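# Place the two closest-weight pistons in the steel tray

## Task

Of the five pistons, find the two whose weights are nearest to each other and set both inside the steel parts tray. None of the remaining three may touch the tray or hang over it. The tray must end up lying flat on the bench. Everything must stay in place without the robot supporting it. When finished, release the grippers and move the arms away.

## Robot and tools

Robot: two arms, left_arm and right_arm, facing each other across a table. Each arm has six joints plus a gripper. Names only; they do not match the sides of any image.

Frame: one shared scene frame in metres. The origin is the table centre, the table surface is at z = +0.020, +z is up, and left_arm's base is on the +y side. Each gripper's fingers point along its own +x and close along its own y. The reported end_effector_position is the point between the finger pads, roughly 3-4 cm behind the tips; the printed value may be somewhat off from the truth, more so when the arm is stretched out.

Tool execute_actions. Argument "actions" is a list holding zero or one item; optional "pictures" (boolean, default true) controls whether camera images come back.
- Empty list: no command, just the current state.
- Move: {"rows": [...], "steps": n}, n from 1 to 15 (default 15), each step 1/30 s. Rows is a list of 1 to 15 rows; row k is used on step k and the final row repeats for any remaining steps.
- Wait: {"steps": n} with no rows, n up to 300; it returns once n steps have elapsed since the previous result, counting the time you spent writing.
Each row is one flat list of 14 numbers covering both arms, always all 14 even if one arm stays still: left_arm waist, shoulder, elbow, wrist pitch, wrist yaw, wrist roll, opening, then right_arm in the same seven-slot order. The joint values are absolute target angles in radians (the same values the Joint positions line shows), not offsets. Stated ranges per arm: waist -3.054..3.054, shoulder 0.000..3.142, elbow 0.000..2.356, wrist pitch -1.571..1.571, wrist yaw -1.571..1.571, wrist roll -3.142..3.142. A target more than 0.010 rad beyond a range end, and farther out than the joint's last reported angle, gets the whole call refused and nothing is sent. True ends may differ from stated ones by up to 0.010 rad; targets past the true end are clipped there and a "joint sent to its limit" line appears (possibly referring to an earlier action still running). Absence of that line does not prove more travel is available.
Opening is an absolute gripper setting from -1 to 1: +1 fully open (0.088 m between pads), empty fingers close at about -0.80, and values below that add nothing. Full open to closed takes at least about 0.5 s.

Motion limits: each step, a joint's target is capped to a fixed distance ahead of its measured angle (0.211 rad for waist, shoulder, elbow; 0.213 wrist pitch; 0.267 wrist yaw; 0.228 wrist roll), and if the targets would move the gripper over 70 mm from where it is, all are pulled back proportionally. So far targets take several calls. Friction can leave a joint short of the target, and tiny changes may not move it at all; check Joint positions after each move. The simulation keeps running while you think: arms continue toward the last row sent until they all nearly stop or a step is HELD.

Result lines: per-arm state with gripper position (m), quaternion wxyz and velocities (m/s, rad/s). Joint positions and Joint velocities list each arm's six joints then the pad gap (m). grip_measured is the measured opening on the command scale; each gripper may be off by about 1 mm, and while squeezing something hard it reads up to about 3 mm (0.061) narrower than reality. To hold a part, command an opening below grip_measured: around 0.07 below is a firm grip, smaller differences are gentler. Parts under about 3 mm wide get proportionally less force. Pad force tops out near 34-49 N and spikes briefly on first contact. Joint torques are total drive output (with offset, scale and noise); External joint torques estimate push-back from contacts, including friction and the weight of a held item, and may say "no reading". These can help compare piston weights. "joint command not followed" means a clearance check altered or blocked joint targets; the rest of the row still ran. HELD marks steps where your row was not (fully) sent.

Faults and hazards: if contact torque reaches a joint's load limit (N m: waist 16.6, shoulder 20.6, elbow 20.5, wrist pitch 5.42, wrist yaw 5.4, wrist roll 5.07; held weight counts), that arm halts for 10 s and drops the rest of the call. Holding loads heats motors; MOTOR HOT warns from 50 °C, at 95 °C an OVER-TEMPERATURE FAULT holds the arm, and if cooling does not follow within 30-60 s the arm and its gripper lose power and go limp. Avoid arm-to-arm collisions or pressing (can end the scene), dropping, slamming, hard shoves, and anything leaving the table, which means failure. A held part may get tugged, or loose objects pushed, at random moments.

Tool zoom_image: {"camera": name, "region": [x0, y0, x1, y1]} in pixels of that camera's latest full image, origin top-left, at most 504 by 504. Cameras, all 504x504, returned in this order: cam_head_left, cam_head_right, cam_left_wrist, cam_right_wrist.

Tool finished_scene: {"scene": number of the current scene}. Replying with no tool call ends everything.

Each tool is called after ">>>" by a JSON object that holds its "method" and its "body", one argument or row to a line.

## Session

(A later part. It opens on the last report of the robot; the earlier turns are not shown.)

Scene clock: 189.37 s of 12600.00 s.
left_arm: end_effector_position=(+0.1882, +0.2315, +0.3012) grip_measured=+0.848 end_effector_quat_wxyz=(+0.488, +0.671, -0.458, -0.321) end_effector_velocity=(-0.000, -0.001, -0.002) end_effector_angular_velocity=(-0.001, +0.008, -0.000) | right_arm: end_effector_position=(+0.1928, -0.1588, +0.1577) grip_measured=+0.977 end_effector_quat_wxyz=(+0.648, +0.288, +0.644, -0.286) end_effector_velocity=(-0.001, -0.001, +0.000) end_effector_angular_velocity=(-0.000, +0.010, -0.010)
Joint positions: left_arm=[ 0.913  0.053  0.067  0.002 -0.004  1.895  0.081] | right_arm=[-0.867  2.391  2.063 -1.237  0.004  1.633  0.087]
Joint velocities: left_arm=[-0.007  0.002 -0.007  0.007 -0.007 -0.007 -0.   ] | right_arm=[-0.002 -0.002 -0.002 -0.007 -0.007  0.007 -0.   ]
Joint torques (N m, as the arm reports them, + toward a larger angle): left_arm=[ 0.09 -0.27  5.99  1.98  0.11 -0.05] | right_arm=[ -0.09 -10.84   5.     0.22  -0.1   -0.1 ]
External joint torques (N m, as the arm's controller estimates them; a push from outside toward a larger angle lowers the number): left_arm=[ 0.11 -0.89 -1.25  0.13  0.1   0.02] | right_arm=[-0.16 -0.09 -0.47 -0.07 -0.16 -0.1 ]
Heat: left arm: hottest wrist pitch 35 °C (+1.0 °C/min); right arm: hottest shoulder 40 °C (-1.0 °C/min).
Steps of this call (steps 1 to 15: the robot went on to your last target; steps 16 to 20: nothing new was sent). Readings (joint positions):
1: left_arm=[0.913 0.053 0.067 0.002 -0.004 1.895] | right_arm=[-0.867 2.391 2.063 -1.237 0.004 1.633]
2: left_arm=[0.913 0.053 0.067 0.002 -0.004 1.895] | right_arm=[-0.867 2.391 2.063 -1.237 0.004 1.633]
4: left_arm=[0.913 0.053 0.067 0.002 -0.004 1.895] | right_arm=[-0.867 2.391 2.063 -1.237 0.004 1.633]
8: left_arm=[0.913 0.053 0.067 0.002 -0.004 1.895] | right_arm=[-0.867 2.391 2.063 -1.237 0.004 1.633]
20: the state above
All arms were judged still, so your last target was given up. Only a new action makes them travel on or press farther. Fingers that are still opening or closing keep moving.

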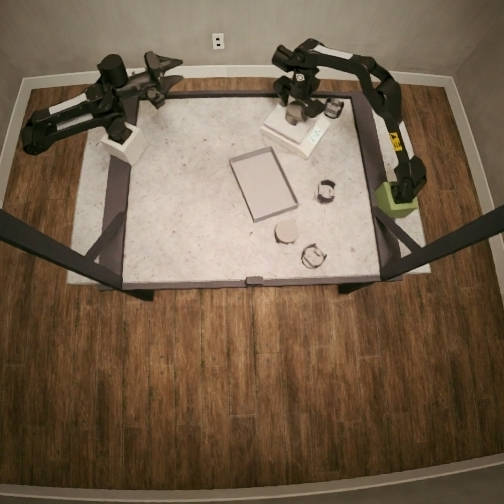

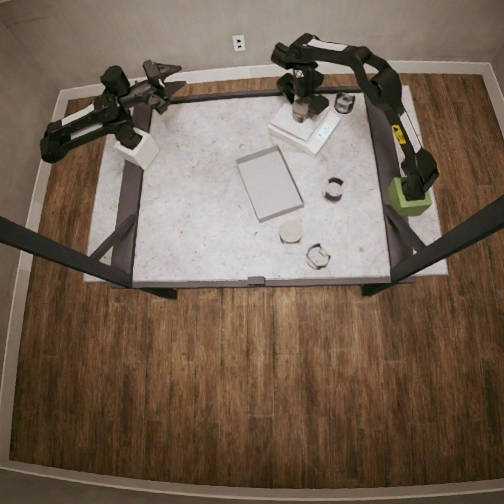

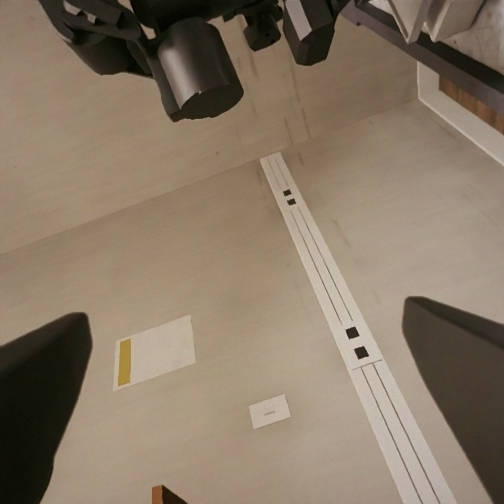

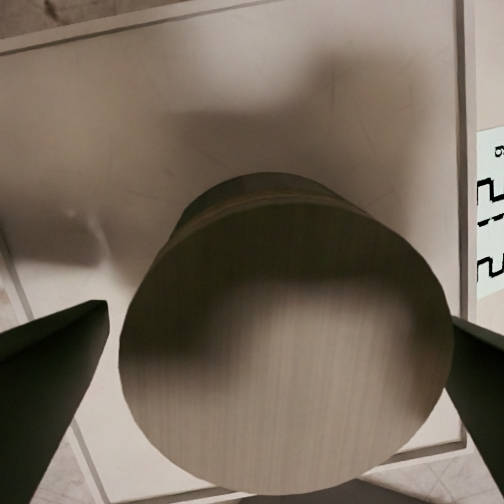

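>>> {"method": "execute_actions", "body": {
  "actions": [
    {"rows": [
[0.913,0.05,0.05,0,0,1.895,0.85, -0.868,2.393,2.063,-1.236,0,1.63,0.90],
[0.913,0.05,0.05,0,0,1.895,0.85, -0.868,2.393,2.063,-1.236,0,1.63,0.82],
[0.913,0.05,0.05,0,0,1.895,0.85, -0.868,2.393,2.063,-1.236,0,1.63,0.76],
[0.913,0.05,0.05,0,0,1.895,0.85, -0.868,2.393,2.063,-1.236,0,1.63,0.71],
[0.913,0.05,0.05,0,0,1.895,0.85, -0.868,2.393,2.063,-1.236,0,1.63,0.67],
[0.913,0.05,0.05,0,0,1.895,0.85, -0.868,2.393,2.063,-1.236,0,1.63,0.64],
[0.913,0.05,0.05,0,0,1.895,0.85, -0.868,2.393,2.063,-1.236,0,1.63,0.61],
[0.913,0.05,0.05,0,0,1.895,0.85, -0.868,2.393,2.063,-1.236,0,1.63,0.58],
[0.913,0.05,0.05,0,0,1.895,0.85, -0.868,2.393,2.063,-1.236,0,1.63,0.55],
[0.913,0.05,0.05,0,0,1.895,0.85, -0.868,2.393,2.063,-1.236,0,1.63,0.52],
[0.913,0.05,0.05,0,0,1.895,0.85, -0.868,2.393,2.063,-1.236,0,1.63,0.52],
[0.913,0.05,0.05,0,0,1.895,0.85, -0.868,2.392,2.080,-1.245,0,1.63,0.52],
[0.913,0.05,0.05,0,0,1.895,0.85, -0.868,2.390,2.098,-1.262,0,1.63,0.52],
[0.913,0.05,0.05,0,0,1.895,0.85, -0.868,2.388,2.118,-1.283,0,1.63,0.52],
[0.913,0.05,0.05,0,0,1.895,0.85, -0.868,2.386,2.138,-1.304,0,1.63,0.52]
], "steps": 15}
  ],
  "pictures": false
}}

>>> {"method": "execute_actions", "body": {
  "actions": [
    {"rows": [
[0.913,0.05,0.05,0,0,1.895,0.85, -0.868,2.384,2.150,-1.320,0,1.63,0.52],
[0.913,0.05,0.05,0,0,1.895,0.85, -0.868,2.378,2.150,-1.325,0,1.63,0.52],
[0.913,0.05,0.05,0,0,1.895,0.85, -0.867,2.364,2.133,-1.319,0,1.63,0.52],
[0.913,0.05,0.05,0,0,1.895,0.85, -0.866,2.345,2.099,-1.308,0,1.63,0.52],
[0.913,0.05,0.05,0,0,1.895,0.85, -0.865,2.317,2.055,-1.293,0,1.63,0.52],
[0.913,0.05,0.05,0,0,1.895,0.85, -0.863,2.284,2.004,-1.276,0,1.63,0.52],
[0.913,0.05,0.05,0,0,1.895,0.85, -0.861,2.247,1.947,-1.256,0,1.63,0.52],
[0.913,0.05,0.05,0,0,1.895,0.85, -0.859,2.210,1.890,-1.237,0,1.63,0.52],
[0.913,0.05,0.05,0,0,1.895,0.85, -0.857,2.174,1.833,-1.218,0,1.63,0.52],
[0.913,0.05,0.05,0,0,1.895,0.85, -0.855,2.137,1.775,-1.198,0,1.63,0.52],
[0.913,0.05,0.05,0,0,1.895,0.85, -0.853,2.100,1.718,-1.179,0,1.63,0.52],
[0.913,0.05,0.05,0,0,1.895,0.85, -0.851,2.063,1.661,-1.159,0,1.63,0.52],
[0.913,0.05,0.05,0,0,1.895,0.85, -0.849,2.026,1.604,-1.140,0,1.63,0.52],
[0.913,0.05,0.05,0,0,1.895,0.85, -0.847,1.989,1.547,-1.121,0,1.63,0.52],
[0.913,0.05,0.05,0,0,1.895,0.85, -0.845,1.953,1.490,-1.101,0,1.63,0.52]
], "steps": 15}
  ],
  "pictures": false
}}

>>> {"method": "execute_actions", "body": {
  "actions": [
    {"rows": [
[0.913,0.05,0.05,0,0,1.895,0.85, -0.843,1.916,1.432,-1.082,0,1.63,0.52],
[0.913,0.05,0.05,0,0,1.895,0.85, -0.841,1.879,1.375,-1.063,0,1.63,0.52],
[0.913,0.05,0.05,0,0,1.895,0.85, -0.839,1.842,1.318,-1.043,0,1.63,0.52],
[0.913,0.05,0.05,0,0,1.895,0.85, -0.837,1.805,1.261,-1.024,0,1.63,0.52],
[0.913,0.05,0.05,0,0,1.895,0.85, -0.835,1.769,1.204,-1.005,0,1.63,0.52],
[0.913,0.05,0.05,0,0,1.895,0.85, -0.833,1.732,1.147,-0.985,0,1.63,0.52],
[0.913,0.05,0.05,0,0,1.895,0.85, -0.831,1.695,1.090,-0.966,0,1.63,0.52],
[0.913,0.05,0.05,0,0,1.895,0.85, -0.830,1.662,1.039,-0.949,0,1.63,0.52],
[0.913,0.05,0.05,0,0,1.895,0.85, -0.828,1.634,0.994,-0.934,0,1.63,0.52],
[0.913,0.05,0.05,0,0,1.895,0.85, -0.827,1.609,0.956,-0.921,0,1.63,0.52],
[0.913,0.05,0.05,0,0,1.895,0.85, -0.826,1.590,0.924,-0.905,0,1.63,0.52],
[0.913,0.05,0.05,0,0,1.895,0.85, -0.825,1.578,0.895,-0.885,0,1.63,0.52],
[0.913,0.05,0.05,0,0,1.895,0.85, -0.824,1.577,0.868,-0.858,0,1.63,0.52],
[0.913,0.05,0.05,0,0,1.895,0.85, -0.824,1.590,0.842,-0.822,0,1.63,0.52],
[0.913,0.05,0.05,0,0,1.895,0.85, -0.824,1.610,0.815,-0.778,0,1.63,0.52]
], "steps": 15}
  ],
  "pictures": false
}}

>>> {"method": "execute_actions", "body": {
  "actions": [
    {"rows": [
[0.913,0.05,0.05,0,0,1.895,0.85, -0.824,1.633,0.790,-0.733,0,1.63,0.52],
[0.913,0.05,0.05,0,0,1.895,0.85, -0.824,1.656,0.770,-0.690,0,1.63,0.52],
[0.913,0.05,0.05,0,0,1.895,0.85, -0.824,1.677,0.754,-0.652,0,1.63,0.52],
[0.913,0.05,0.05,0,0,1.895,0.85, -0.824,1.696,0.742,-0.620,0,1.63,0.52],
[0.913,0.05,0.05,0,0,1.895,0.85, -0.824,1.711,0.733,-0.596,0,1.63,0.52],
[0.913,0.05,0.05,0,0,1.895,0.85, -0.824,1.722,0.727,-0.579,0,1.63,0.52],
[0.913,0.05,0.05,0,0,1.895,0.85, -0.824,1.729,0.723,-0.568,0,1.63,0.52],
[0.913,0.05,0.05,0,0,1.895,0.85, -0.824,1.731,0.722,-0.565,0,1.63,0.52],
[0.913,0.05,0.05,0,0,1.895,0.85, -0.824,1.731,0.722,-0.565,0,1.63,0.52],
[0.913,0.05,0.05,0,0,1.895,0.85, -0.824,1.731,0.722,-0.565,0,1.63,0.52],
[0.913,0.05,0.05,0,0,1.895,0.85, -0.824,1.731,0.722,-0.565,0,1.63,0.55],
[0.913,0.05,0.05,0,0,1.895,0.85, -0.824,1.731,0.722,-0.565,0,1.63,0.60],
[0.913,0.05,0.05,0,0,1.895,0.85, -0.824,1.731,0.722,-0.565,0,1.63,0.68],
[0.913,0.05,0.05,0,0,1.895,0.85, -0.824,1.731,0.722,-0.565,0,1.63,0.80],
[0.913,0.05,0.05,0,0,1.895,0.85, -0.824,1.731,0.722,-0.565,0,1.63,1.0]
], "steps": 15}
  ],
  "pictures": false
}}

>>> {"method": "execute_actions", "body": {
  "actions": [
    {"rows": [
[0.913,0.05,0.05,0,0,1.895,0.85, -0.824,1.731,0.722,-0.565,0,1.63,1],
[0.913,0.05,0.05,0,0,1.895,0.85, -0.824,1.718,0.737,-0.580,0,1.63,1],
[0.913,0.05,0.05,0,0,1.895,0.85, -0.824,1.696,0.754,-0.615,0,1.63,1],
[0.913,0.05,0.05,0,0,1.895,0.85, -0.824,1.668,0.774,-0.660,0,1.63,1],
[0.913,0.05,0.05,0,0,1.895,0.85, -0.824,1.640,0.797,-0.708,0,1.63,1],
[0.913,0.05,0.05,0,0,1.895,0.85, -0.824,1.613,0.822,-0.757,0,1.63,1],
[0.913,0.05,0.05,0,0,1.895,0.85, -0.824,1.592,0.845,-0.805,0,1.63,1],
[0.913,0.05,0.05,0,0,1.895,0.85, -0.812,1.592,0.865,-0.819,0,1.612,1],
[0.913,0.05,0.05,0,0,1.895,0.85, -0.780,1.610,0.887,-0.825,0,1.572,1],
[0.913,0.05,0.05,0,0,1.895,0.85, -0.735,1.638,0.917,-0.832,0,1.519,1],
[0.913,0.05,0.05,0,0,1.895,0.85, -0.688,1.666,0.951,-0.841,0,1.464,1],
[0.913,0.05,0.05,0,0,1.895,0.85, -0.637,1.695,0.988,-0.851,0,1.402,1],
[0.913,0.05,0.05,0,0,1.895,0.85, -0.587,1.723,1.025,-0.860,0,1.341,1],
[0.913,0.05,0.05,0,0,1.895,0.85, -0.536,1.751,1.062,-0.870,0,1.279,1],
[0.913,0.05,0.05,0,0,1.895,0.85, -0.486,1.780,1.100,-0.880,0,1.218,1]
], "steps": 15}
  ],
  "pictures": false
}}

>>> {"method": "execute_actions", "body": {
  "actions": [
    {"rows": [
[0.913,0.05,0.05,0,0,1.895,0.85, -0.435,1.808,1.137,-0.889,0,1.156,1],
[0.913,0.05,0.05,0,0,1.895,0.85, -0.385,1.836,1.174,-0.899,0,1.095,1],
[0.913,0.05,0.05,0,0,1.895,0.85, -0.334,1.865,1.211,-0.909,0,1.033,1],
[0.913,0.05,0.05,0,0,1.895,0.85, -0.284,1.893,1.249,-0.918,0,0.972,1],
[0.913,0.05,0.05,0,0,1.895,0.85, -0.233,1.921,1.286,-0.928,0,0.910,1],
[0.913,0.05,0.05,0,0,1.895,0.85, -0.183,1.949,1.323,-0.938,0,0.849,1],
[0.913,0.05,0.05,0,0,1.895,0.85, -0.132,1.978,1.360,-0.947,0,0.787,1],
[0.913,0.05,0.05,0,0,1.895,0.85, -0.082,2.006,1.398,-0.957,0,0.726,1],
[0.913,0.05,0.05,0,0,1.895,0.85, -0.031,2.034,1.435,-0.967,0,0.664,1],
[0.913,0.05,0.05,0,0,1.895,0.85, 0.014,2.060,1.468,-0.975,0,0.609,1],
[0.913,0.05,0.05,0,0,1.895,0.85, 0.055,2.082,1.498,-0.983,0,0.560,1],
[0.913,0.05,0.05,0,0,1.895,0.85, 0.090,2.102,1.524,-0.990,0,0.517,1],
[0.913,0.05,0.05,0,0,1.895,0.85, 0.120,2.119,1.547,-0.995,0,0.480,1],
[0.913,0.05,0.05,0,0,1.895,0.85, 0.146,2.133,1.565,-1.000,0,0.449,1],
[0.913,0.05,0.05,0,0,1.895,0.85, 0.166,2.145,1.580,-1.004,0,0.425,1]
], "steps": 15}
  ],
  "pictures": false
}}

>>> {"method": "execute_actions", "body": {
  "actions": [
    {"rows": [
[0.913,0.05,0.05,0,0,1.895,0.85, 0.179,2.152,1.590,-1.007,0,0.409,1],
[0.913,0.05,0.05,0,0,1.895,0.85, 0.185,2.156,1.595,-1.008,0,0.40,1]
], "steps": 10}
  ]
}}

Scene clock: 225.23 s of 12600.00 s.
left_arm: end_effector_position=(+0.1882, +0.2315, +0.3012) grip_measured=+0.848 end_effector_quat_wxyz=(+0.488, +0.671, -0.458, -0.321) end_effector_velocity=(+0.001, +0.000, -0.002) end_effector_angular_velocity=(+0.004, +0.010, +0.005) | right_arm: end_effector_position=(+0.1923, -0.1593, +0.1626) grip_measured=+0.602 end_effector_quat_wxyz=(+0.647, +0.286, +0.645, -0.289) end_effector_velocity=(-0.018, -0.018, +0.073) end_effector_angular_velocity=(-0.119, +0.127, +0.005)
Joint positions: left_arm=[ 0.913  0.053  0.067  0.002 -0.004  1.895  0.081] | right_arm=[-0.867  2.393  2.085 -1.265  0.004  1.633  0.069]
Joint velocities: left_arm=[-0.002 -0.002 -0.002 -0.007 -0.007 -0.007  0.   ] | right_arm=[-0.002  0.037  0.354 -0.491 -0.007 -0.007  0.   ]
Joint torques (N m, as the arm reports them, + toward a larger angle): left_arm=[ 0.1  -0.26  6.    1.98  0.11 -0.05] | right_arm=[ -0.07 -12.43   8.6   -0.26  -0.09  -0.09]
External joint torques (N m, as the arm's controller estimates them; a push from outside toward a larger angle lowers the number): left_arm=[ 0.09 -0.85 -1.3   0.12  0.11  0.02] | right_arm=[-0.07 -0.95  2.9  -0.52 -0.15 -0.09]
Heat: left arm: hottest wrist pitch 35 °C (+0.0 °C/min); right arm: hottest shoulder 48 °C (+2.0 °C/min).
Steps of this call (steps 1 to 90: nothing new was sent; then 32.37 s passed at rest; steps 91 to 105: all 15 steps of this action). Readings (joint positions):
91: left_arm=[0.913 0.053 0.067 0.002 -0.004 1.895] | right_arm=[-0.867 2.391 2.063 -1.237 0.004 1.633]
92: left_arm=[0.913 0.053 0.067 0.002 -0.004 1.895] | right_arm=[-0.867 2.391 2.063 -1.237 0.004 1.633]
94: left_arm=[0.913 0.053 0.067 0.002 -0.004 1.895] | right_arm=[-0.867 2.391 2.063 -1.237 0.004 1.633]
98: left_arm=[0.913 0.053 0.067 0.002 -0.004 1.895] | right_arm=[-0.867 2.391 2.063 -1.239 0.004 1.633]
105: the state above

Scene clock: 225.73 s of 12600.00 s.
left_arm: end_effector_position=(+0.1882, +0.2315, +0.3012) grip_measured=+0.848 end_effector_quat_wxyz=(+0.488, +0.671, -0.458, -0.321) end_effector_velocity=(-0.000, -0.000, -0.002) end_effector_angular_velocity=(+0.004, +0.010, -0.000) | right_arm: end_effector_position=(+0.1357, -0.2090, +0.1851) grip_measured=+0.602 end_effector_quat_wxyz=(+0.649, +0.279, +0.648, -0.286) end_effector_velocity=(-0.218, -0.190, +0.006) end_effector_angular_velocity=(+0.010, +0.000, +0.059)
Joint positions: left_arm=[ 0.913  0.053  0.067  0.002 -0.004  1.895  0.081] | right_arm=[-0.852  2.06   1.628 -1.149  0.004  1.632  0.069]
Joint velocities: left_arm=[-0.007 -0.002 -0.002 -0.007 -0.007 -0.007 -0.   ] | right_arm=[ 0.066 -1.131 -1.673  0.549 -0.007  0.007  0.   ]
Joint torques (N m, as the arm reports them, + toward a larger angle): left_arm=[ 0.1  -0.26  6.    1.98  0.11 -0.05] | right_arm=[  0.15 -11.46   5.07   0.13  -0.1   -0.09]
External joint torques (N m, as the arm's controller estimates them; a push from outside toward a larger angle lowers the number): left_arm=[ 0.11 -0.88 -1.22  0.15  0.1   0.02] | right_arm=[ 0.32 -3.07  0.01 -0.07 -0.17 -0.09]
Heat: left arm: hottest wrist pitch 35 °C (+0.0 °C/min); right arm: hottest shoulder 48 °C (+2.0 °C/min).
Steps of this call (steps 1 to 15: all 15 steps of this action). Readings (joint positions):
1: left_arm=[0.913 0.053 0.067 0.002 -0.004 1.895] | right_arm=[-0.867 2.394 2.097 -1.282 0.004 1.633]
2: left_arm=[0.913 0.053 0.067 0.002 -0.004 1.895] | right_arm=[-0.867 2.394 2.108 -1.295 0.004 1.633]
4: left_arm=[0.913 0.053 0.067 0.002 -0.004 1.895] | right_arm=[-0.867 2.385 2.115 -1.301 0.004 1.632]
8: left_arm=[0.913 0.053 0.067 0.002 -0.004 1.895] | right_arm=[-0.866 2.306 2.002 -1.270 0.004 1.632]
15: the state above

Scene clock: 226.23 s of 12600.00 s.
left_arm: end_effector_position=(+0.1882, +0.2315, +0.3012) grip_measured=+0.848 end_effector_quat_wxyz=(+0.488, +0.671, -0.458, -0.321) end_effector_velocity=(-0.001, -0.001, -0.005) end_effector_angular_velocity=(+0.009, +0.011, -0.010) | right_arm: end_effector_position=(+0.0363, -0.3044, +0.1474) grip_measured=+0.602 end_effector_quat_wxyz=(+0.652, +0.271, +0.651, -0.278) end_effector_velocity=(-0.048, -0.047, -0.188) end_effector_angular_velocity=(+0.115, -0.094, +0.034)
Joint positions: left_arm=[ 0.913  0.053  0.067  0.002 -0.004  1.895  0.081] | right_arm=[-0.828  1.609  0.889 -0.859  0.004  1.632  0.069]
Joint velocities: left_arm=[-0.002 -0.002 -0.007 -0.007  0.007 -0.007 -0.   ] | right_arm=[ 0.012 -0.007 -0.847  0.989 -0.007 -0.022 -0.   ]
Joint torques (N m, as the arm reports them, + toward a larger angle): left_arm=[ 0.1  -0.27  6.    1.98  0.11 -0.05] | right_arm=[ 0.18 -5.08  4.47  0.4  -0.1  -0.08]
External joint torques (N m, as the arm's controller estimates them; a push from outside toward a larger angle lowers the number): left_arm=[ 0.11 -0.9  -1.19  0.16  0.11  0.02] | right_arm=[ 0.2  -1.1  -0.04  0.02 -0.15 -0.07]
Heat: left arm: hottest wrist pitch 35 °C (+0.0 °C/min); right arm: hottest shoulder 48 °C (+3.0 °C/min).
Steps of this call (steps 1 to 15: all 15 steps of this action). Readings (joint positions):
1: left_arm=[0.913 0.053 0.067 0.002 -0.004 1.895] | right_arm=[-0.850 2.022 1.572 -1.129 0.004 1.632]
2: left_arm=[0.913 0.053 0.067 0.002 -0.004 1.895] | right_arm=[-0.848 1.984 1.516 -1.110 0.004 1.632]
4: left_arm=[0.913 0.053 0.067 0.002 -0.004 1.895] | right_arm=[-0.844 1.909 1.402 -1.072 0.004 1.632]
8: left_arm=[0.913 0.053 0.067 0.002 -0.004 1.895] | right_arm=[-0.836 1.762 1.175 -0.996 0.004 1.632]
15: the state above

Scene clock: 226.73 s of 12600.00 s.
left_arm: end_effector_position=(+0.1882, +0.2315, +0.3012) grip_measured=+0.848 end_effector_quat_wxyz=(+0.488, +0.671, -0.458, -0.321) end_effector_velocity=(+0.001, +0.000, -0.002) end_effector_angular_velocity=(+0.004, +0.010, +0.005) | right_arm: end_effector_position=(+0.0300, -0.3111, +0.0865) grip_measured=+0.741 end_effector_quat_wxyz=(+0.653, +0.273, +0.651, -0.276) end_effector_velocity=(+0.003, +0.004, +0.001) end_effector_angular_velocity=(+0.025, -0.013, +0.005)
Joint positions: left_arm=[ 0.913  0.053  0.067  0.002 -0.004  1.895  0.081] | right_arm=[-0.827  1.728  0.725 -0.571  0.004  1.632  0.075]
Joint velocities: left_arm=[-0.002 -0.002 -0.002 -0.007 -0.007 -0.007  0.   ] | right_arm=[-0.002 -0.007 -0.002  0.022 -0.007 -0.007  0.136]
Joint torques (N m, as the arm reports them, + toward a larger angle): left_arm=[ 0.1  -0.27  6.    1.98  0.11 -0.05] | right_arm=[ 0.24 -4.86  3.75  0.26 -0.1  -0.08]
External joint torques (N m, as the arm's controller estimates them; a push from outside toward a larger angle lowers the number): left_arm=[ 0.09 -0.89 -1.23  0.15  0.11  0.02] | right_arm=[ 0.21  0.29 -0.27 -0.04 -0.16 -0.08]
Heat: left arm: hottest wrist pitch 35 °C (+0.0 °C/min); right arm: hottest shoulder 48 °C (+3.0 °C/min).
Steps of this call (steps 1 to 15: all 15 steps of this action). Readings (joint positions):
1: left_arm=[0.913 0.053 0.067 0.002 -0.004 1.895] | right_arm=[-0.827 1.611 0.861 -0.821 0.004 1.632]
2: left_arm=[0.913 0.053 0.067 0.002 -0.004 1.895] | right_arm=[-0.827 1.621 0.835 -0.783 0.004 1.632]
4: left_arm=[0.913 0.053 0.067 0.002 -0.004 1.895] | right_arm=[-0.827 1.652 0.791 -0.710 0.004 1.632]
8: left_arm=[0.913 0.053 0.067 0.002 -0.004 1.895] | right_arm=[-0.827 1.713 0.736 -0.609 0.004 1.632]
15: the state above

Scene clock: 227.23 s of 12600.00 s.
left_arm: end_effector_position=(+0.1882, +0.2315, +0.3012) grip_measured=+0.848 end_effector_quat_wxyz=(+0.488, +0.671, -0.458, -0.321) end_effector_velocity=(+0.004, +0.001, -0.002) end_effector_angular_velocity=(+0.004, +0.010, +0.024) | right_arm: end_effector_position=(+0.0092, -0.2416, +0.1492) grip_measured=+0.977 end_effector_quat_wxyz=(+0.703, +0.112, +0.695, -0.100) end_effector_velocity=(-0.247, +0.396, +0.027) end_effector_angular_velocity=(-0.084, +0.002, +3.096)
Joint positions: left_arm=[ 0.913  0.053  0.067  0.002 -0.004  1.895  0.081] | right_arm=[-0.609  1.711  1.01  -0.85   0.004  1.354  0.087]
Joint velocities: left_arm=[ 0.002 -0.002 -0.002 -0.007 -0.022 -0.007 -0.   ] | right_arm=[ 1.433  0.794  1.043 -0.315  0.007 -1.663  0.   ]
Joint torques (N m, as the arm reports them, + toward a larger angle): left_arm=[ 0.1  -0.26  5.99  1.98  0.11 -0.05] | right_arm=[ 0.77 -5.31  6.08 -0.21 -0.09 -0.09]
External joint torques (N m, as the arm's controller estimates them; a push from outside toward a larger angle lowers the number): left_arm=[ 0.08 -0.88 -1.23  0.14  0.11  0.01] | right_arm=[ 0.13  0.55  1.48 -0.44 -0.07 -0.09]
Heat: left arm: hottest wrist pitch 35 °C (+0.0 °C/min); right arm: hottest shoulder 48 °C (+3.0 °C/min).
Steps of this call (steps 1 to 15: all 15 steps of this action). Readings (joint positions):
1: left_arm=[0.913 0.053 0.067 0.002 -0.004 1.895] | right_arm=[-0.827 1.728 0.725 -0.570 0.004 1.632]
2: left_arm=[0.913 0.053 0.067 0.002 -0.004 1.895] | right_arm=[-0.827 1.728 0.725 -0.570 0.004 1.632]
4: left_arm=[0.913 0.053 0.067 0.002 -0.004 1.895] | right_arm=[-0.827 1.718 0.735 -0.602 0.004 1.632]
8: left_arm=[0.913 0.053 0.067 0.002 -0.004 1.895] | right_arm=[-0.826 1.640 0.801 -0.743 0.004 1.629]
15: the state above

Scene clock: 227.73 s of 12600.00 s.
left_arm: end_effector_position=(+0.1882, +0.2315, +0.3012) grip_measured=+0.848 end_effector_quat_wxyz=(+0.488, +0.671, -0.458, -0.321) end_effector_velocity=(-0.002, -0.001, -0.005) end_effector_angular_velocity=(+0.018, +0.015, -0.010) | right_arm: end_effector_position=(-0.2089, -0.1049, +0.1445) grip_measured=+0.978 end_effector_quat_wxyz=(+0.575, -0.411, +0.571, +0.417) end_effector_velocity=(-0.398, +0.032, -0.038) end_effector_angular_velocity=(-0.079, -0.004, +2.061)
Joint positions: left_arm=[ 0.913  0.053  0.067  0.002 -0.004  1.895  0.081] | right_arm=[ 0.102  2.1    1.522 -0.984  0.003  0.514  0.087]
Joint velocities: left_arm=[-0.002 -0.002 -0.002 -0.022  0.007 -0.007 -0.   ] | right_arm=[ 0.969  0.501  0.623 -0.198 -0.022 -1.092 -0.   ]
Joint torques (N m, as the arm reports them, + toward a larger angle): left_arm=[ 0.1  -0.27  6.01  1.98  0.11 -0.05] | right_arm=[-1.03 -8.51  6.28 -0.33 -0.06 -0.09]
External joint torques (N m, as the arm's controller estimates them; a push from outside toward a larger angle lowers the number): left_arm=[ 0.09 -0.91 -1.17  0.16  0.11  0.01] | right_arm=[ 0.32  0.45  1.36 -0.43 -0.2  -0.1 ]
Heat: left arm: hottest wrist pitch 35 °C (+0.0 °C/min); right arm: hottest shoulder 47 °C (+2.0 °C/min).
Steps of this call (steps 1 to 15: all 15 steps of this action). Readings (joint positions):
1: left_arm=[0.913 0.053 0.067 0.002 -0.004 1.895] | right_arm=[-0.561 1.738 1.045 -0.860 0.004 1.296]
2: left_arm=[0.913 0.053 0.067 0.002 -0.004 1.895] | right_arm=[-0.511 1.766 1.081 -0.870 0.004 1.238]
4: left_arm=[0.913 0.053 0.067 0.002 -0.004 1.895] | right_arm=[-0.412 1.821 1.155 -0.890 0.004 1.118]
8: left_arm=[0.913 0.053 0.067 0.002 -0.004 1.895] | right_arm=[-0.211 1.932 1.304 -0.928 0.004 0.874]
15: the state above

Scene clock: 228.07 s of 12600.00 s.
left_arm: end_effector_position=(+0.1882, +0.2315, +0.3012) grip_measured=+0.848 end_effector_quat_wxyz=(+0.488, +0.671, -0.458, -0.321) end_effector_velocity=(+0.002, +0.001, -0.002) end_effector_angular_velocity=(+0.004, +0.010, +0.010) | right_arm: end_effector_position=(-0.2441, -0.1026, +0.1412) grip_measured=+0.978 end_effector_quat_wxyz=(+0.532, -0.466, +0.530, +0.468) end_effector_velocity=(+0.003, +0.009, +0.004) end_effector_angular_velocity=(+0.020, +0.028, +0.000)
Joint positions: left_arm=[ 0.913  0.053  0.067  0.002 -0.004  1.895  0.081] | right_arm=[ 0.186  2.147  1.584 -1.004  0.001  0.406  0.087]
Joint velocities: left_arm=[ 0.002 -0.002 -0.002 -0.007 -0.007 -0.007  0.   ] | right_arm=[-0.022  0.002  0.022  0.007 -0.022 -0.022 -0.   ]
Joint torques (N m, as the arm reports them, + toward a larger angle): left_arm=[ 0.11 -0.27  6.01  1.98  0.11 -0.05] | right_arm=[-0.01 -8.47  6.72 -0.14 -0.01 -0.1 ]
External joint torques (N m, as the arm's controller estimates them; a push from outside toward a larger angle lowers the number): left_arm=[ 0.1  -0.88 -1.26  0.14  0.11  0.02] | right_arm=[-0.22  0.8   1.37 -0.49 -0.01 -0.09]
Heat: left arm: hottest wrist pitch 35 °C (+0.0 °C/min); right arm: hottest shoulder 47 °C (+2.0 °C/min).
Steps of this call (steps 1 to 10: all 10 steps of this action). Readings (joint positions):
1: left_arm=[0.913 0.053 0.067 0.002 -0.004 1.895] | right_arm=[0.132 2.114 1.541 -0.990 0.002 0.483]
2: left_arm=[0.913 0.053 0.067 0.002 -0.004 1.895] | right_arm=[0.155 2.126 1.555 -0.993 0.001 0.458]
4: left_arm=[0.913 0.053 0.067 0.002 -0.004 1.895] | right_arm=[0.184 2.140 1.572 -0.999 0.001 0.429]
8: left_arm=[0.913 0.053 0.067 0.002 -0.004 1.895] | right_arm=[0.188 2.146 1.582 -1.004 0.001 0.409]
10: the state above

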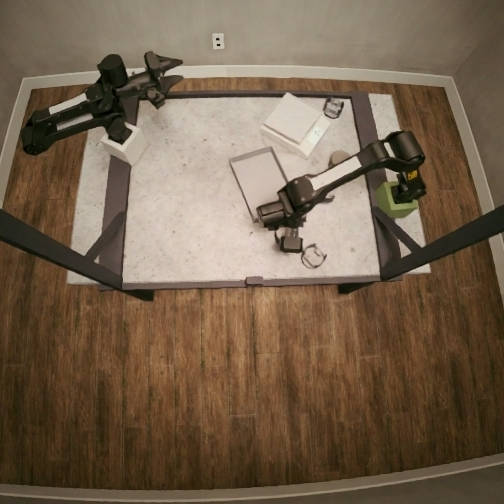

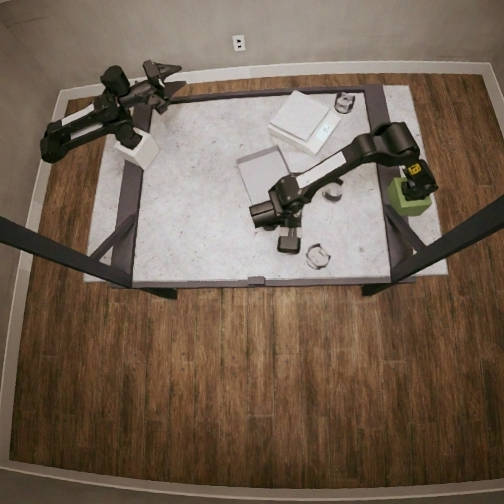

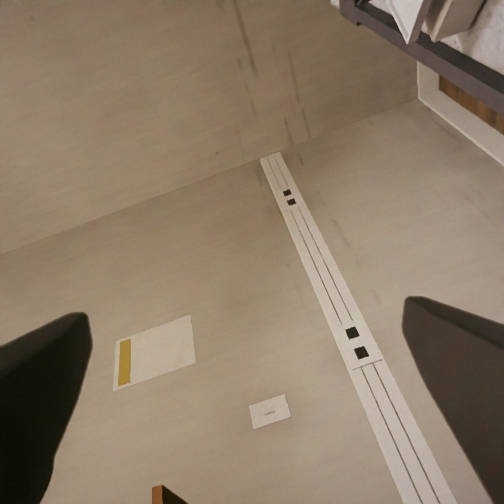

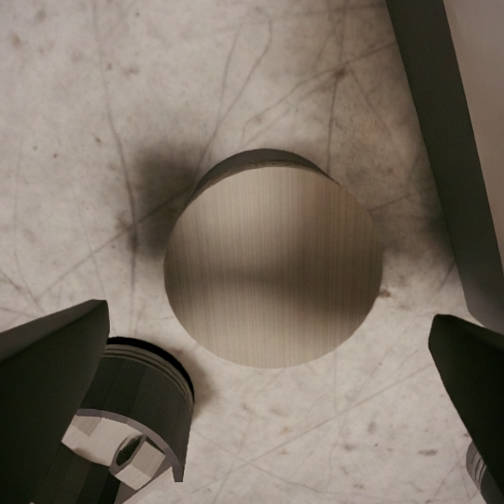

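>>> {"method": "execute_actions", "body": {
  "actions": [
    {"rows": [
[0.913,0.05,0.05,0,0,1.895,0.85, 0.181,2.162,1.580,-0.993,0,0.4,1],
[0.913,0.05,0.05,0,0,1.895,0.85, 0.178,2.170,1.571,-0.977,0,0.4,1],
[0.913,0.05,0.05,0,0,1.895,0.85, 0.177,2.179,1.560,-0.958,0,0.4,1],
[0.913,0.05,0.05,0,0,1.895,0.85, 0.177,2.188,1.549,-0.938,0,0.4,1],
[0.913,0.05,0.05,0,0,1.895,0.85, 0.177,2.197,1.538,-0.919,0,0.4,1],
[0.913,0.05,0.05,0,0,1.895,0.85, 0.177,2.206,1.529,-0.901,0,0.4,1],
[0.913,0.05,0.05,0,0,1.895,0.85, 0.177,2.214,1.521,-0.886,0,0.4,1],
[0.913,0.05,0.05,0,0,1.895,0.85, 0.177,2.221,1.514,-0.872,0,0.4,1],
[0.913,0.05,0.05,0,0,1.895,0.85, 0.177,2.227,1.509,-0.861,0,0.4,1],
[0.913,0.05,0.05,0,0,1.895,0.85, 0.177,2.232,1.505,-0.852,0,0.4,1],
[0.913,0.05,0.05,0,0,1.895,0.85, 0.177,2.235,1.502,-0.846,0,0.4,1],
[0.913,0.05,0.05,0,0,1.895,0.85, 0.177,2.237,1.501,-0.844,0,0.4,1],
[0.913,0.05,0.05,0,0,1.895,0.85, 0.177,2.237,1.501,-0.844,0,0.4,0.92],
[0.913,0.05,0.05,0,0,1.895,0.85, 0.177,2.237,1.501,-0.844,0,0.4,0.85],
[0.913,0.05,0.05,0,0,1.895,0.85, 0.177,2.237,1.501,-0.844,0,0.4,0.79]
], "steps": 15}
  ],
  "pictures": false
}}

>>> {"method": "execute_actions", "body": {
  "actions": [
    {"rows": [
[0.913,0.05,0.05,0,0,1.895,0.85, 0.177,2.237,1.501,-0.844,0,0.4,0.74],
[0.913,0.05,0.05,0,0,1.895,0.85, 0.177,2.237,1.501,-0.844,0,0.4,0.70],
[0.913,0.05,0.05,0,0,1.895,0.85, 0.177,2.237,1.501,-0.844,0,0.4,0.67],
[0.913,0.05,0.05,0,0,1.895,0.85, 0.177,2.237,1.501,-0.844,0,0.4,0.64],
[0.913,0.05,0.05,0,0,1.895,0.85, 0.177,2.237,1.501,-0.844,0,0.4,0.61],
[0.913,0.05,0.05,0,0,1.895,0.85, 0.177,2.237,1.501,-0.844,0,0.4,0.58],
[0.913,0.05,0.05,0,0,1.895,0.85, 0.177,2.237,1.501,-0.844,0,0.4,0.55],
[0.913,0.05,0.05,0,0,1.895,0.85, 0.177,2.237,1.501,-0.844,0,0.4,0.52],
[0.913,0.05,0.05,0,0,1.895,0.85, 0.177,2.237,1.501,-0.844,0,0.4,0.52],
[0.913,0.05,0.05,0,0,1.895,0.85, 0.177,2.226,1.518,-0.855,0,0.4,0.52],
[0.913,0.05,0.05,0,0,1.895,0.85, 0.177,2.212,1.533,-0.880,0,0.4,0.52],
[0.913,0.05,0.05,0,0,1.895,0.85, 0.177,2.195,1.550,-0.912,0,0.4,0.52],
[0.913,0.05,0.05,0,0,1.895,0.85, 0.177,2.177,1.570,-0.950,0,0.4,0.52],
[0.913,0.05,0.05,0,0,1.895,0.85, 0.167,2.160,1.593,-0.990,0,0.414,0.52],
[0.913,0.05,0.05,0,0,1.895,0.85, 0.146,2.146,1.618,-1.030,0,0.442,0.52]
], "steps": 15}
  ],
  "pictures": false
}}

>>> {"method": "execute_actions", "body": {
  "actions": [
    {"rows": [
[0.913,0.05,0.05,0,0,1.895,0.85, 0.114,2.133,1.645,-1.070,0,0.484,0.52],
[0.913,0.05,0.05,0,0,1.895,0.85, 0.078,2.123,1.672,-1.108,0,0.533,0.52],
[0.913,0.05,0.05,0,0,1.895,0.85, 0.036,2.116,1.697,-1.138,0,0.589,0.52],
[0.913,0.05,0.05,0,0,1.895,0.85, -0.006,2.124,1.721,-1.151,0,0.645,0.52],
[0.913,0.05,0.05,0,0,1.895,0.85, -0.048,2.138,1.742,-1.159,0,0.701,0.52],
[0.913,0.05,0.05,0,0,1.895,0.85, -0.089,2.153,1.762,-1.168,0,0.757,0.52],
[0.913,0.05,0.05,0,0,1.895,0.85, -0.131,2.166,1.783,-1.176,0,0.813,0.52],
[0.913,0.05,0.05,0,0,1.895,0.85, -0.173,2.178,1.804,-1.185,0,0.869,0.52],
[0.913,0.05,0.05,0,0,1.895,0.85, -0.215,2.191,1.825,-1.193,0,0.925,0.52],
[0.913,0.05,0.05,0,0,1.895,0.85, -0.257,2.203,1.846,-1.202,0,0.981,0.52],
[0.913,0.05,0.05,0,0,1.895,0.85, -0.298,2.216,1.866,-1.210,0,1.037,0.52],
[0.913,0.05,0.05,0,0,1.895,0.85, -0.340,2.228,1.887,-1.219,0,1.093,0.52],
[0.913,0.05,0.05,0,0,1.895,0.85, -0.382,2.241,1.908,-1.228,0,1.149,0.52],
[0.913,0.05,0.05,0,0,1.895,0.85, -0.424,2.253,1.929,-1.236,0,1.205,0.52],
[0.913,0.05,0.05,0,0,1.895,0.85, -0.466,2.266,1.950,-1.245,0,1.261,0.52]
], "steps": 15}
  ],
  "pictures": false
}}

>>> {"method": "execute_actions", "body": {
  "actions": [
    {"rows": [
[0.913,0.05,0.05,0,0,1.895,0.85, -0.507,2.278,1.971,-1.253,0,1.317,0.52],
[0.913,0.05,0.05,0,0,1.895,0.85, -0.549,2.291,1.991,-1.262,0,1.373,0.52],
[0.913,0.05,0.05,0,0,1.895,0.85, -0.591,2.303,2.012,-1.270,0,1.429,0.52],
[0.913,0.05,0.05,0,0,1.895,0.85, -0.633,2.316,2.033,-1.279,0,1.485,0.52],
[0.913,0.05,0.05,0,0,1.895,0.85, -0.672,2.327,2.052,-1.287,0,1.537,0.52],
[0.913,0.05,0.05,0,0,1.895,0.85, -0.708,2.338,2.070,-1.294,0,1.586,0.52],
[0.913,0.05,0.05,0,0,1.895,0.85, -0.742,2.348,2.087,-1.301,0,1.631,0.52],
[0.913,0.05,0.05,0,0,1.895,0.85, -0.772,2.357,2.102,-1.307,0,1.671,0.52],
[0.913,0.05,0.05,0,0,1.895,0.85, -0.798,2.365,2.115,-1.313,0,1.706,0.52],
[0.913,0.05,0.05,0,0,1.895,0.85, -0.820,2.372,2.126,-1.317,0,1.736,0.52],
[0.913,0.05,0.05,0,0,1.895,0.85, -0.838,2.377,2.135,-1.321,0,1.759,0.52],
[0.913,0.05,0.05,0,0,1.895,0.85, -0.851,2.381,2.142,-1.324,0,1.778,0.52],
[0.913,0.05,0.05,0,0,1.895,0.85, -0.861,2.384,2.146,-1.326,0,1.790,0.52],
[0.913,0.05,0.05,0,0,1.895,0.85, -0.868,2.386,2.148,-1.326,0,1.80,0.52],
[0.913,0.05,0.05,0,0,1.895,0.85, -0.868,2.387,2.137,-1.316,0,1.80,0.52]
], "steps": 15}
  ],
  "pictures": false
}}

>>> {"method": "execute_actions", "body": {
  "actions": [
    {"rows": [
[0.913,0.05,0.05,0,0,1.895,0.85, -0.868,2.389,2.122,-1.301,0,1.8,0.52],
[0.913,0.05,0.05,0,0,1.895,0.85, -0.868,2.390,2.107,-1.286,0,1.8,0.52],
[0.913,0.05,0.05,0,0,1.895,0.85, -0.868,2.391,2.092,-1.271,0,1.8,0.52],
[0.913,0.05,0.05,0,0,1.895,0.85, -0.868,2.392,2.079,-1.258,0,1.8,0.52],
[0.913,0.05,0.05,0,0,1.895,0.85, -0.868,2.393,2.068,-1.246,0,1.8,0.52],
[0.913,0.05,0.05,0,0,1.895,0.85, -0.868,2.394,2.060,-1.238,0,1.8,0.52],
[0.913,0.05,0.05,0,0,1.895,0.85, -0.868,2.395,2.055,-1.233,0,1.8,0.52],
[0.913,0.05,0.05,0,0,1.895,0.85, -0.868,2.395,2.053,-1.231,0,1.8,0.52],
[0.913,0.05,0.05,0,0,1.895,0.85, -0.868,2.395,2.053,-1.231,0,1.8,0.52],
[0.913,0.05,0.05,0,0,1.895,0.85, -0.868,2.395,2.053,-1.231,0,1.8,0.52],
[0.913,0.05,0.05,0,0,1.895,0.85, -0.868,2.395,2.053,-1.231,0,1.8,0.52],
[0.913,0.05,0.05,0,0,1.895,0.85, -0.868,2.395,2.053,-1.231,0,1.8,0.55],
[0.913,0.05,0.05,0,0,1.895,0.85, -0.868,2.395,2.053,-1.231,0,1.8,0.60],
[0.913,0.05,0.05,0,0,1.895,0.85, -0.868,2.395,2.053,-1.231,0,1.8,0.66],
[0.913,0.05,0.05,0,0,1.895,0.85, -0.868,2.395,2.053,-1.231,0,1.8,0.75]
], "steps": 15}
  ],
  "pictures": false
}}

>>> {"method": "execute_actions", "body": {
  "actions": [
    {"rows": [
[0.913,0.05,0.05,0,0,1.895,0.85, -0.868,2.395,2.053,-1.231,0,1.8,0.87],
[0.913,0.05,0.05,0,0,1.895,0.85, -0.868,2.395,2.053,-1.231,0,1.8,1.0]
], "steps": 10}
  ],
  "pictures": false
}}

>>> {"method": "execute_actions", "body": {
  "actions": [
    {"steps": 20}
  ]
}}

>>> {"method": "zoom_image", "body": {
  "camera": "cam_head_left",
  "region": [295, 115, 340, 155]
}}

Scene clock: 248.43 s of 12600.00 s.
left_arm: end_effector_position=(+0.1882, +0.2315, +0.3012) grip_measured=+0.848 end_effector_quat_wxyz=(+0.488, +0.671, -0.458, -0.321) end_effector_velocity=(+0.001, +0.001, -0.003) end_effector_angular_velocity=(+0.007, +0.027, +0.014) | right_arm: end_effector_position=(-0.2412, -0.1024, +0.0906) grip_measured=+0.896 end_effector_quat_wxyz=(+0.531, -0.469, +0.533, +0.463) end_effector_velocity=(+0.001, +0.005, -0.009) end_effector_angular_velocity=(+0.033, +0.002, +0.005)
Joint positions: left_arm=[ 0.913  0.053  0.067  0.002 -0.004  1.895  0.081] | right_arm=[ 0.179  2.232  1.506 -0.854  0.001  0.403  0.083]
Joint velocities: left_arm=[-0.007 -0.002  0.002 -0.022 -0.022 -0.022 -0.   ] | right_arm=[-0.002  0.007 -0.027  0.066  0.007 -0.007 -0.061]
Joint torques (N m, as the arm reports them, + toward a larger angle): left_arm=[ 0.09 -0.27  5.99  1.98  0.11 -0.05] | right_arm=[-0.17 -9.2   4.7   0.32  0.   -0.1 ]
External joint torques (N m, as the arm's controller estimates them; a push from outside toward a larger angle lowers the number): left_arm=[ 0.09 -0.89 -1.24  0.15  0.11  0.02] | right_arm=[-0.15  0.72 -0.54 -0.04 -0.02 -0.1 ]
Heat: left arm: hottest wrist pitch 36 °C (+1.0 °C/min); right arm: hottest shoulder 46 °C (+6.0 °C/min).
Steps of this call (steps 1 to 15: the robot went on to your last target; steps 16 to 90: nothing new was sent; then 16.87 s passed at rest; steps 91 to 105: all 15 steps of this action). Readings (joint positions):
91: left_arm=[0.913 0.053 0.067 0.002 -0.004 1.895] | right_arm=[0.186 2.149 1.585 -1.005 0.001 0.403]
92: left_arm=[0.913 0.053 0.067 0.002 -0.004 1.895] | right_arm=[0.185 2.151 1.584 -1.001 0.001 0.403]
94: left_arm=[0.913 0.053 0.067 0.002 -0.004 1.895] | right_arm=[0.183 2.158 1.577 -0.973 0.001 0.403]
98: left_arm=[0.913 0.053 0.067 0.002 -0.004 1.895] | right_arm=[0.179 2.191 1.542 -0.911 0.001 0.403]
105: the state above

Scene clock: 248.93 s of 12600.00 s.
left_arm: end_effector_position=(+0.1882, +0.2315, +0.3012) grip_measured=+0.848 end_effector_quat_wxyz=(+0.488, +0.671, -0.458, -0.321) end_effector_velocity=(+0.001, +0.000, -0.002) end_effector_angular_velocity=(-0.001, +0.023, +0.005) | right_arm: end_effector_position=(-0.2384, -0.1078, +0.1067) grip_measured=+0.599 end_effector_quat_wxyz=(+0.527, -0.479, +0.542, +0.447) end_effector_velocity=(+0.053, -0.017, +0.230) end_effector_angular_velocity=(-0.202, -0.065, -0.435)
Joint positions: left_arm=[ 0.913  0.053  0.067  0.002 -0.004  1.895  0.081] | right_arm=[ 0.176  2.216  1.548 -0.954  0.001  0.411  0.068]
Joint velocities: left_arm=[-0.002 -0.002 -0.002 -0.007 -0.007 -0.022 -0.   ] | right_arm=[-0.12  -0.31   0.466 -0.989 -0.007  0.315 -0.   ]
Joint torques (N m, as the arm reports them, + toward a larger angle): left_arm=[ 0.1  -0.26  6.    1.98  0.11 -0.05] | right_arm=[ -1.49 -15.28   8.99   0.04   0.     0.12]
External joint torques (N m, as the arm's controller estimates them; a push from outside toward a larger angle lowers the number): left_arm=[ 0.11 -0.88 -1.23  0.15  0.11  0.02] | right_arm=[-0.18 -4.1   2.79 -0.44 -0.1   0.12]
Heat: left arm: hottest wrist pitch 36 °C (+1.0 °C/min); right arm: hottest shoulder 46 °C (+6.1 °C/min).
Steps of this call (steps 1 to 15: all 15 steps of this action). Readings (joint positions):
1: left_arm=[0.913 0.053 0.067 0.002 -0.004 1.895] | right_arm=[0.179 2.232 1.505 -0.852 0.001 0.403]
2: left_arm=[0.913 0.053 0.067 0.002 -0.004 1.895] | right_arm=[0.179 2.232 1.505 -0.850 0.001 0.403]
4: left_arm=[0.913 0.053 0.067 0.002 -0.004 1.895] | right_arm=[0.179 2.232 1.505 -0.848 0.001 0.403]
8: left_arm=[0.913 0.053 0.067 0.002 -0.004 1.895] | right_arm=[0.179 2.232 1.505 -0.848 0.001 0.403]
15: the state above

Scene clock: 249.43 s of 12600.00 s.
left_arm: end_effector_position=(+0.1882, +0.2315, +0.3012) grip_measured=+0.848 end_effector_quat_wxyz=(+0.488, +0.671, -0.458, -0.321) end_effector_velocity=(+0.003, +0.001, -0.002) end_effector_angular_velocity=(+0.004, +0.010, +0.019) | right_arm: end_effector_position=(-0.0167, -0.0721, +0.1813) grip_measured=+0.599 end_effector_quat_wxyz=(+0.704, -0.059, +0.705, +0.063) end_effector_velocity=(+0.530, -0.075, -0.028) end_effector_angular_velocity=(-0.095, +0.029, -2.852)
Joint positions: left_arm=[ 0.913  0.053  0.067  0.002 -0.004  1.895  0.081] | right_arm=[-0.364  2.234  1.888 -1.218 -0.003  1.125  0.068]
Joint velocities: left_arm=[-0.002 -0.002 -0.002 -0.007 -0.022 -0.007  0.   ] | right_arm=[-1.219  0.418  0.579 -0.256  0.007  1.634 -0.   ]
Joint torques (N m, as the arm reports them, + toward a larger angle): left_arm=[ 0.1  -0.27  6.    1.98  0.11 -0.04] | right_arm=[ -0.25 -10.5    7.68  -0.28   0.14   0.12]
External joint torques (N m, as the arm's controller estimates them; a push from outside toward a larger angle lowers the number): left_arm=[ 0.09 -0.86 -1.26  0.13  0.11  0.02] | right_arm=[-0.17 -0.2   2.23 -0.49  0.09  0.11]
Heat: left arm: hottest wrist pitch 36 °C (+1.0 °C/min); right arm: hottest shoulder 46 °C (+6.0 °C/min).
Steps of this call (steps 1 to 15: all 15 steps of this action). Readings (joint positions):
1: left_arm=[0.913 0.053 0.067 0.002 -0.004 1.895] | right_arm=[0.169 2.204 1.566 -0.988 -0.000 0.430]
2: left_arm=[0.913 0.053 0.067 0.002 -0.004 1.895] | right_arm=[0.156 2.190 1.589 -1.022 -0.002 0.458]
4: left_arm=[0.913 0.053 0.067 0.002 -0.004 1.895] | right_arm=[0.107 2.164 1.642 -1.080 -0.003 0.534]
8: left_arm=[0.913 0.053 0.067 0.002 -0.004 1.895] | right_arm=[-0.056 2.152 1.751 -1.143 -0.003 0.737]
15: the state above

Scene clock: 249.93 s of 12600.00 s.
left_arm: end_effector_position=(+0.1882, +0.2315, +0.3012) grip_measured=+0.848 end_effector_quat_wxyz=(+0.488, +0.671, -0.458, -0.321) end_effector_velocity=(+0.000, +0.001, -0.002) end_effector_angular_velocity=(+0.009, +0.011, +0.005) | right_arm: end_effector_position=(+0.1900, -0.1601, +0.1790) grip_measured=+0.600 end_effector_quat_wxyz=(+0.626, +0.329, +0.626, -0.330) end_effector_velocity=(+0.106, -0.091, -0.023) end_effector_angular_velocity=(-0.007, +0.017, -0.679)
Joint positions: left_arm=[ 0.913  0.053  0.067  0.002 -0.004  1.895  0.081] | right_arm=[-0.866  2.377  2.122 -1.316 -0.     1.765  0.068]
Joint velocities: left_arm=[-0.002 -0.007  0.002 -0.022 -0.007 -0.007 -0.   ] | right_arm=[-0.305  0.071  0.032  0.022 -0.007  0.374 -0.   ]
Joint torques (N m, as the arm reports them, + toward a larger angle): left_arm=[ 0.09 -0.27  6.01  1.98  0.11 -0.05] | right_arm=[  1.82 -10.69   7.28  -0.16   0.04   0.11]
External joint torques (N m, as the arm's controller estimates them; a push from outside toward a larger angle lowers the number): left_arm=[ 0.09 -0.9  -1.22  0.15  0.11  0.02] | right_arm=[-0.26 -0.39  2.01 -0.42  0.12  0.1 ]
Heat: left arm: hottest wrist pitch 36 °C (+1.0 °C/min); right arm: hottest shoulder 46 °C (+5.0 °C/min).
Steps of this call (steps 1 to 15: all 15 steps of this action). Readings (joint positions):
1: left_arm=[0.913 0.053 0.067 0.002 -0.004 1.895] | right_arm=[-0.405 2.248 1.907 -1.228 -0.003 1.181]
2: left_arm=[0.913 0.053 0.067 0.002 -0.004 1.895] | right_arm=[-0.445 2.262 1.927 -1.236 -0.003 1.237]
4: left_arm=[0.913 0.053 0.067 0.002 -0.004 1.895] | right_arm=[-0.527 2.286 1.969 -1.253 -0.003 1.349]
8: left_arm=[0.913 0.053 0.067 0.002 -0.004 1.895] | right_arm=[-0.688 2.331 2.048 -1.284 -0.003 1.555]
15: the state above

Scene clock: 250.43 s of 12600.00 s.
left_arm: end_effector_position=(+0.1882, +0.2315, +0.3012) grip_measured=+0.848 end_effector_quat_wxyz=(+0.488, +0.671, -0.458, -0.321) end_effector_velocity=(-0.002, -0.001, -0.005) end_effector_angular_velocity=(+0.018, +0.015, -0.010) | right_arm: end_effector_position=(+0.1922, -0.1601, +0.1564) grip_measured=+0.643 end_effector_quat_wxyz=(+0.620, +0.339, +0.620, -0.341) end_effector_velocity=(+0.001, +0.001, -0.004) end_effector_angular_velocity=(+0.010, +0.000, -0.010)
Joint positions: left_arm=[ 0.913  0.053  0.067  0.002 -0.004  1.895  0.081] | right_arm=[-0.869  2.393  2.059 -1.24   0.001  1.798  0.071]
Joint velocities: left_arm=[-0.002 -0.002 -0.002 -0.022  0.007 -0.007 -0.   ] | right_arm=[-0.002  0.002 -0.012  0.022 -0.007  0.007  0.055]
Joint torques (N m, as the arm reports them, + toward a larger angle): left_arm=[ 0.09 -0.26  6.    1.98  0.11 -0.05] | right_arm=[  0.09 -10.87   5.07   0.51   0.03   0.08]
External joint torques (N m, as the arm's controller estimates them; a push from outside toward a larger angle lowers the number): left_arm=[ 0.1  -0.88 -1.22  0.15  0.1   0.01] | right_arm=[ 0.09 -0.25 -0.36  0.23 -0.03  0.08]
Heat: left arm: hottest wrist pitch 36 °C (+1.0 °C/min); right arm: hottest shoulder 46 °C (+5.0 °C/min).
Steps of this call (steps 1 to 15: all 15 steps of this action). Readings (joint positions):
1: left_arm=[0.913 0.053 0.067 0.002 -0.004 1.895] | right_arm=[-0.874 2.379 2.122 -1.316 -0.000 1.775]
2: left_arm=[0.913 0.053 0.067 0.002 -0.004 1.895] | right_arm=[-0.878 2.381 2.120 -1.312 -0.000 1.782]
4: left_arm=[0.913 0.053 0.067 0.002 -0.004 1.895] | right_arm=[-0.876 2.383 2.107 -1.286 -0.000 1.790]
8: left_arm=[0.913 0.053 0.067 0.002 -0.004 1.895] | right_arm=[-0.869 2.389 2.071 -1.250 -0.000 1.795]
15: the state above

Scene clock: 250.77 s of 12600.00 s.
left_arm: end_effector_position=(+0.1882, +0.2315, +0.3012) grip_measured=+0.848 end_effector_quat_wxyz=(+0.488, +0.671, -0.458, -0.321) end_effector_velocity=(-0.000, -0.001, -0.003) end_effector_angular_velocity=(+0.003, +0.025, -0.005) | right_arm: end_effector_position=(+0.1931, -0.1593, +0.1562) grip_measured=+0.967 end_effector_quat_wxyz=(+0.621, +0.341, +0.619, -0.339) end_effector_velocity=(-0.001, -0.001, +0.003) end_effector_angular_velocity=(+0.003, +0.007, +0.005)
Joint positions: left_arm=[ 0.913  0.053  0.067  0.002 -0.004  1.895  0.081] | right_arm=[-0.869  2.393  2.059 -1.233  0.001  1.798  0.086]
Joint velocities: left_arm=[ 0.002  0.002 -0.002 -0.007  0.007 -0.022 -0.   ] | right_arm=[-0.002 -0.007 -0.002 -0.007 -0.007 -0.007  0.006]
Joint torques (N m, as the arm reports them, + toward a larger angle): left_arm=[ 0.1  -0.26  5.99  1.98  0.11 -0.05] | right_arm=[  0.09 -10.89   5.1    0.16   0.02   0.1 ]
External joint torques (N m, as the arm's controller estimates them; a push from outside toward a larger angle lowers the number): left_arm=[ 0.1  -0.89 -1.22  0.15  0.1   0.01] | right_arm=[ 0.11 -0.11 -0.35 -0.11 -0.04  0.1 ]
Heat: left arm: hottest wrist pitch 36 °C (+1.0 °C/min); right arm: hottest shoulder 46 °C (+5.1 °C/min).
Steps of this call (steps 1 to 10: all 10 steps of this action). Readings (joint positions):
1: left_arm=[0.913 0.053 0.067 0.002 -0.004 1.895] | right_arm=[-0.869 2.393 2.059 -1.236 0.001 1.798]
2: left_arm=[0.913 0.053 0.067 0.002 -0.004 1.895] | right_arm=[-0.869 2.393 2.059 -1.233 0.001 1.798]
4: left_arm=[0.913 0.053 0.067 0.002 -0.004 1.895] | right_arm=[-0.869 2.393 2.059 -1.233 0.001 1.798]
8: left_arm=[0.913 0.053 0.067 0.002 -0.004 1.895] | right_arm=[-0.869 2.393 2.059 -1.233 0.001 1.798]
10: the state above

Scene clock: 251.43 s of 12600.00 s.
left_arm: end_effector_position=(+0.1882, +0.2315, +0.3012) grip_measured=+0.848 end_effector_quat_wxyz=(+0.488, +0.671, -0.458, -0.321) end_effector_velocity=(+0.001, +0.000, -0.005) end_effector_angular_velocity=(+0.018, +0.015, +0.005) | right_arm: end_effector_position=(+0.1931, -0.1593, +0.1562) grip_measured=+0.977 end_effector_quat_wxyz=(+0.621, +0.341, +0.619, -0.339) end_effector_velocity=(-0.003, +0.000, +0.000) end_effector_angular_velocity=(+0.010, +0.021, +0.005)
Joint positions: left_arm=[ 0.913  0.053  0.067  0.002 -0.004  1.895  0.081] | right_arm=[-0.869  2.393  2.059 -1.233  0.001  1.798  0.087]
Joint velocities: left_arm=[-0.002 -0.002 -0.002 -0.022 -0.007 -0.007 -0.   ] | right_arm=[-0.002 -0.002 -0.002 -0.007 -0.022 -0.007 -0.   ]
Joint torques (N m, as the arm reports them, + toward a larger angle): left_arm=[ 0.1  -0.26  6.    1.98  0.11 -0.05] | right_arm=[  0.09 -10.87   5.02   0.16   0.02   0.09]
External joint torques (N m, as the arm's controller estimates them; a push from outside toward a larger angle lowers the number): left_arm=[ 0.11 -0.89 -1.2   0.16  0.11  0.01] | right_arm=[ 0.   -0.17 -0.39 -0.1  -0.03  0.09]
Heat: left arm: hottest wrist pitch 36 °C (+1.0 °C/min); right arm: hottest shoulder 46 °C (+5.0 °C/min).
Steps of this call (steps 1 to 15: the robot went on to your last target; steps 16 to 20: nothing new was sent). Readings (joint positions):
1: left_arm=[0.913 0.053 0.067 0.002 -0.004 1.895] | right_arm=[-0.869 2.393 2.059 -1.233 0.001 1.798]
2: left_arm=[0.913 0.053 0.067 0.002 -0.004 1.895] | right_arm=[-0.869 2.393 2.059 -1.233 0.001 1.798]
4: left_arm=[0.913 0.053 0.067 0.002 -0.004 1.895] | right_arm=[-0.869 2.393 2.059 -1.233 0.001 1.798]
8: left_arm=[0.913 0.053 0.067 0.002 -0.004 1.895] | right_arm=[-0.869 2.393 2.059 -1.233 0.001 1.798]
20: the state above
All arms were judged still, so your last target was given up. Only a new action makes them travel on or press farther. Fingers that are still opening or closing keep moving.

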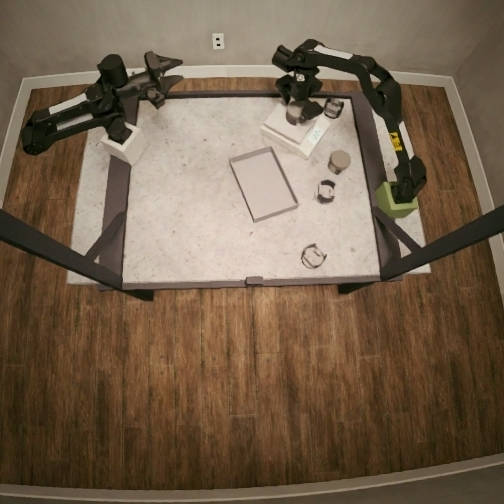

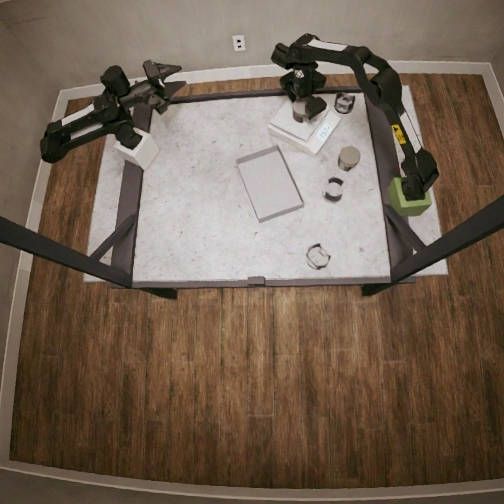

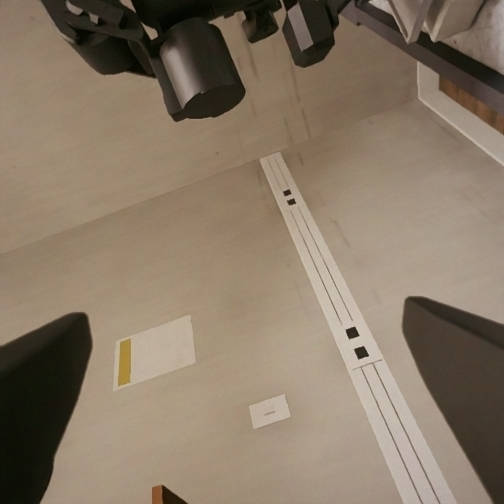

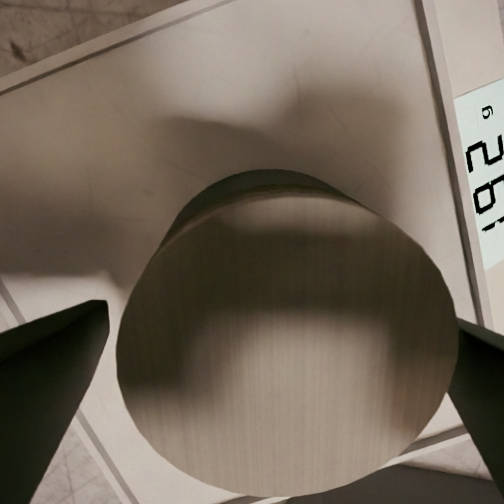

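Region (295, 115, 340, 155) of cam_head_left's 504x504 image, scaled by 11.200, with more detail than that image has.

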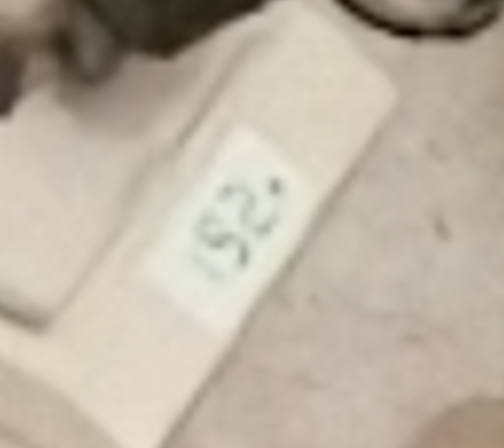

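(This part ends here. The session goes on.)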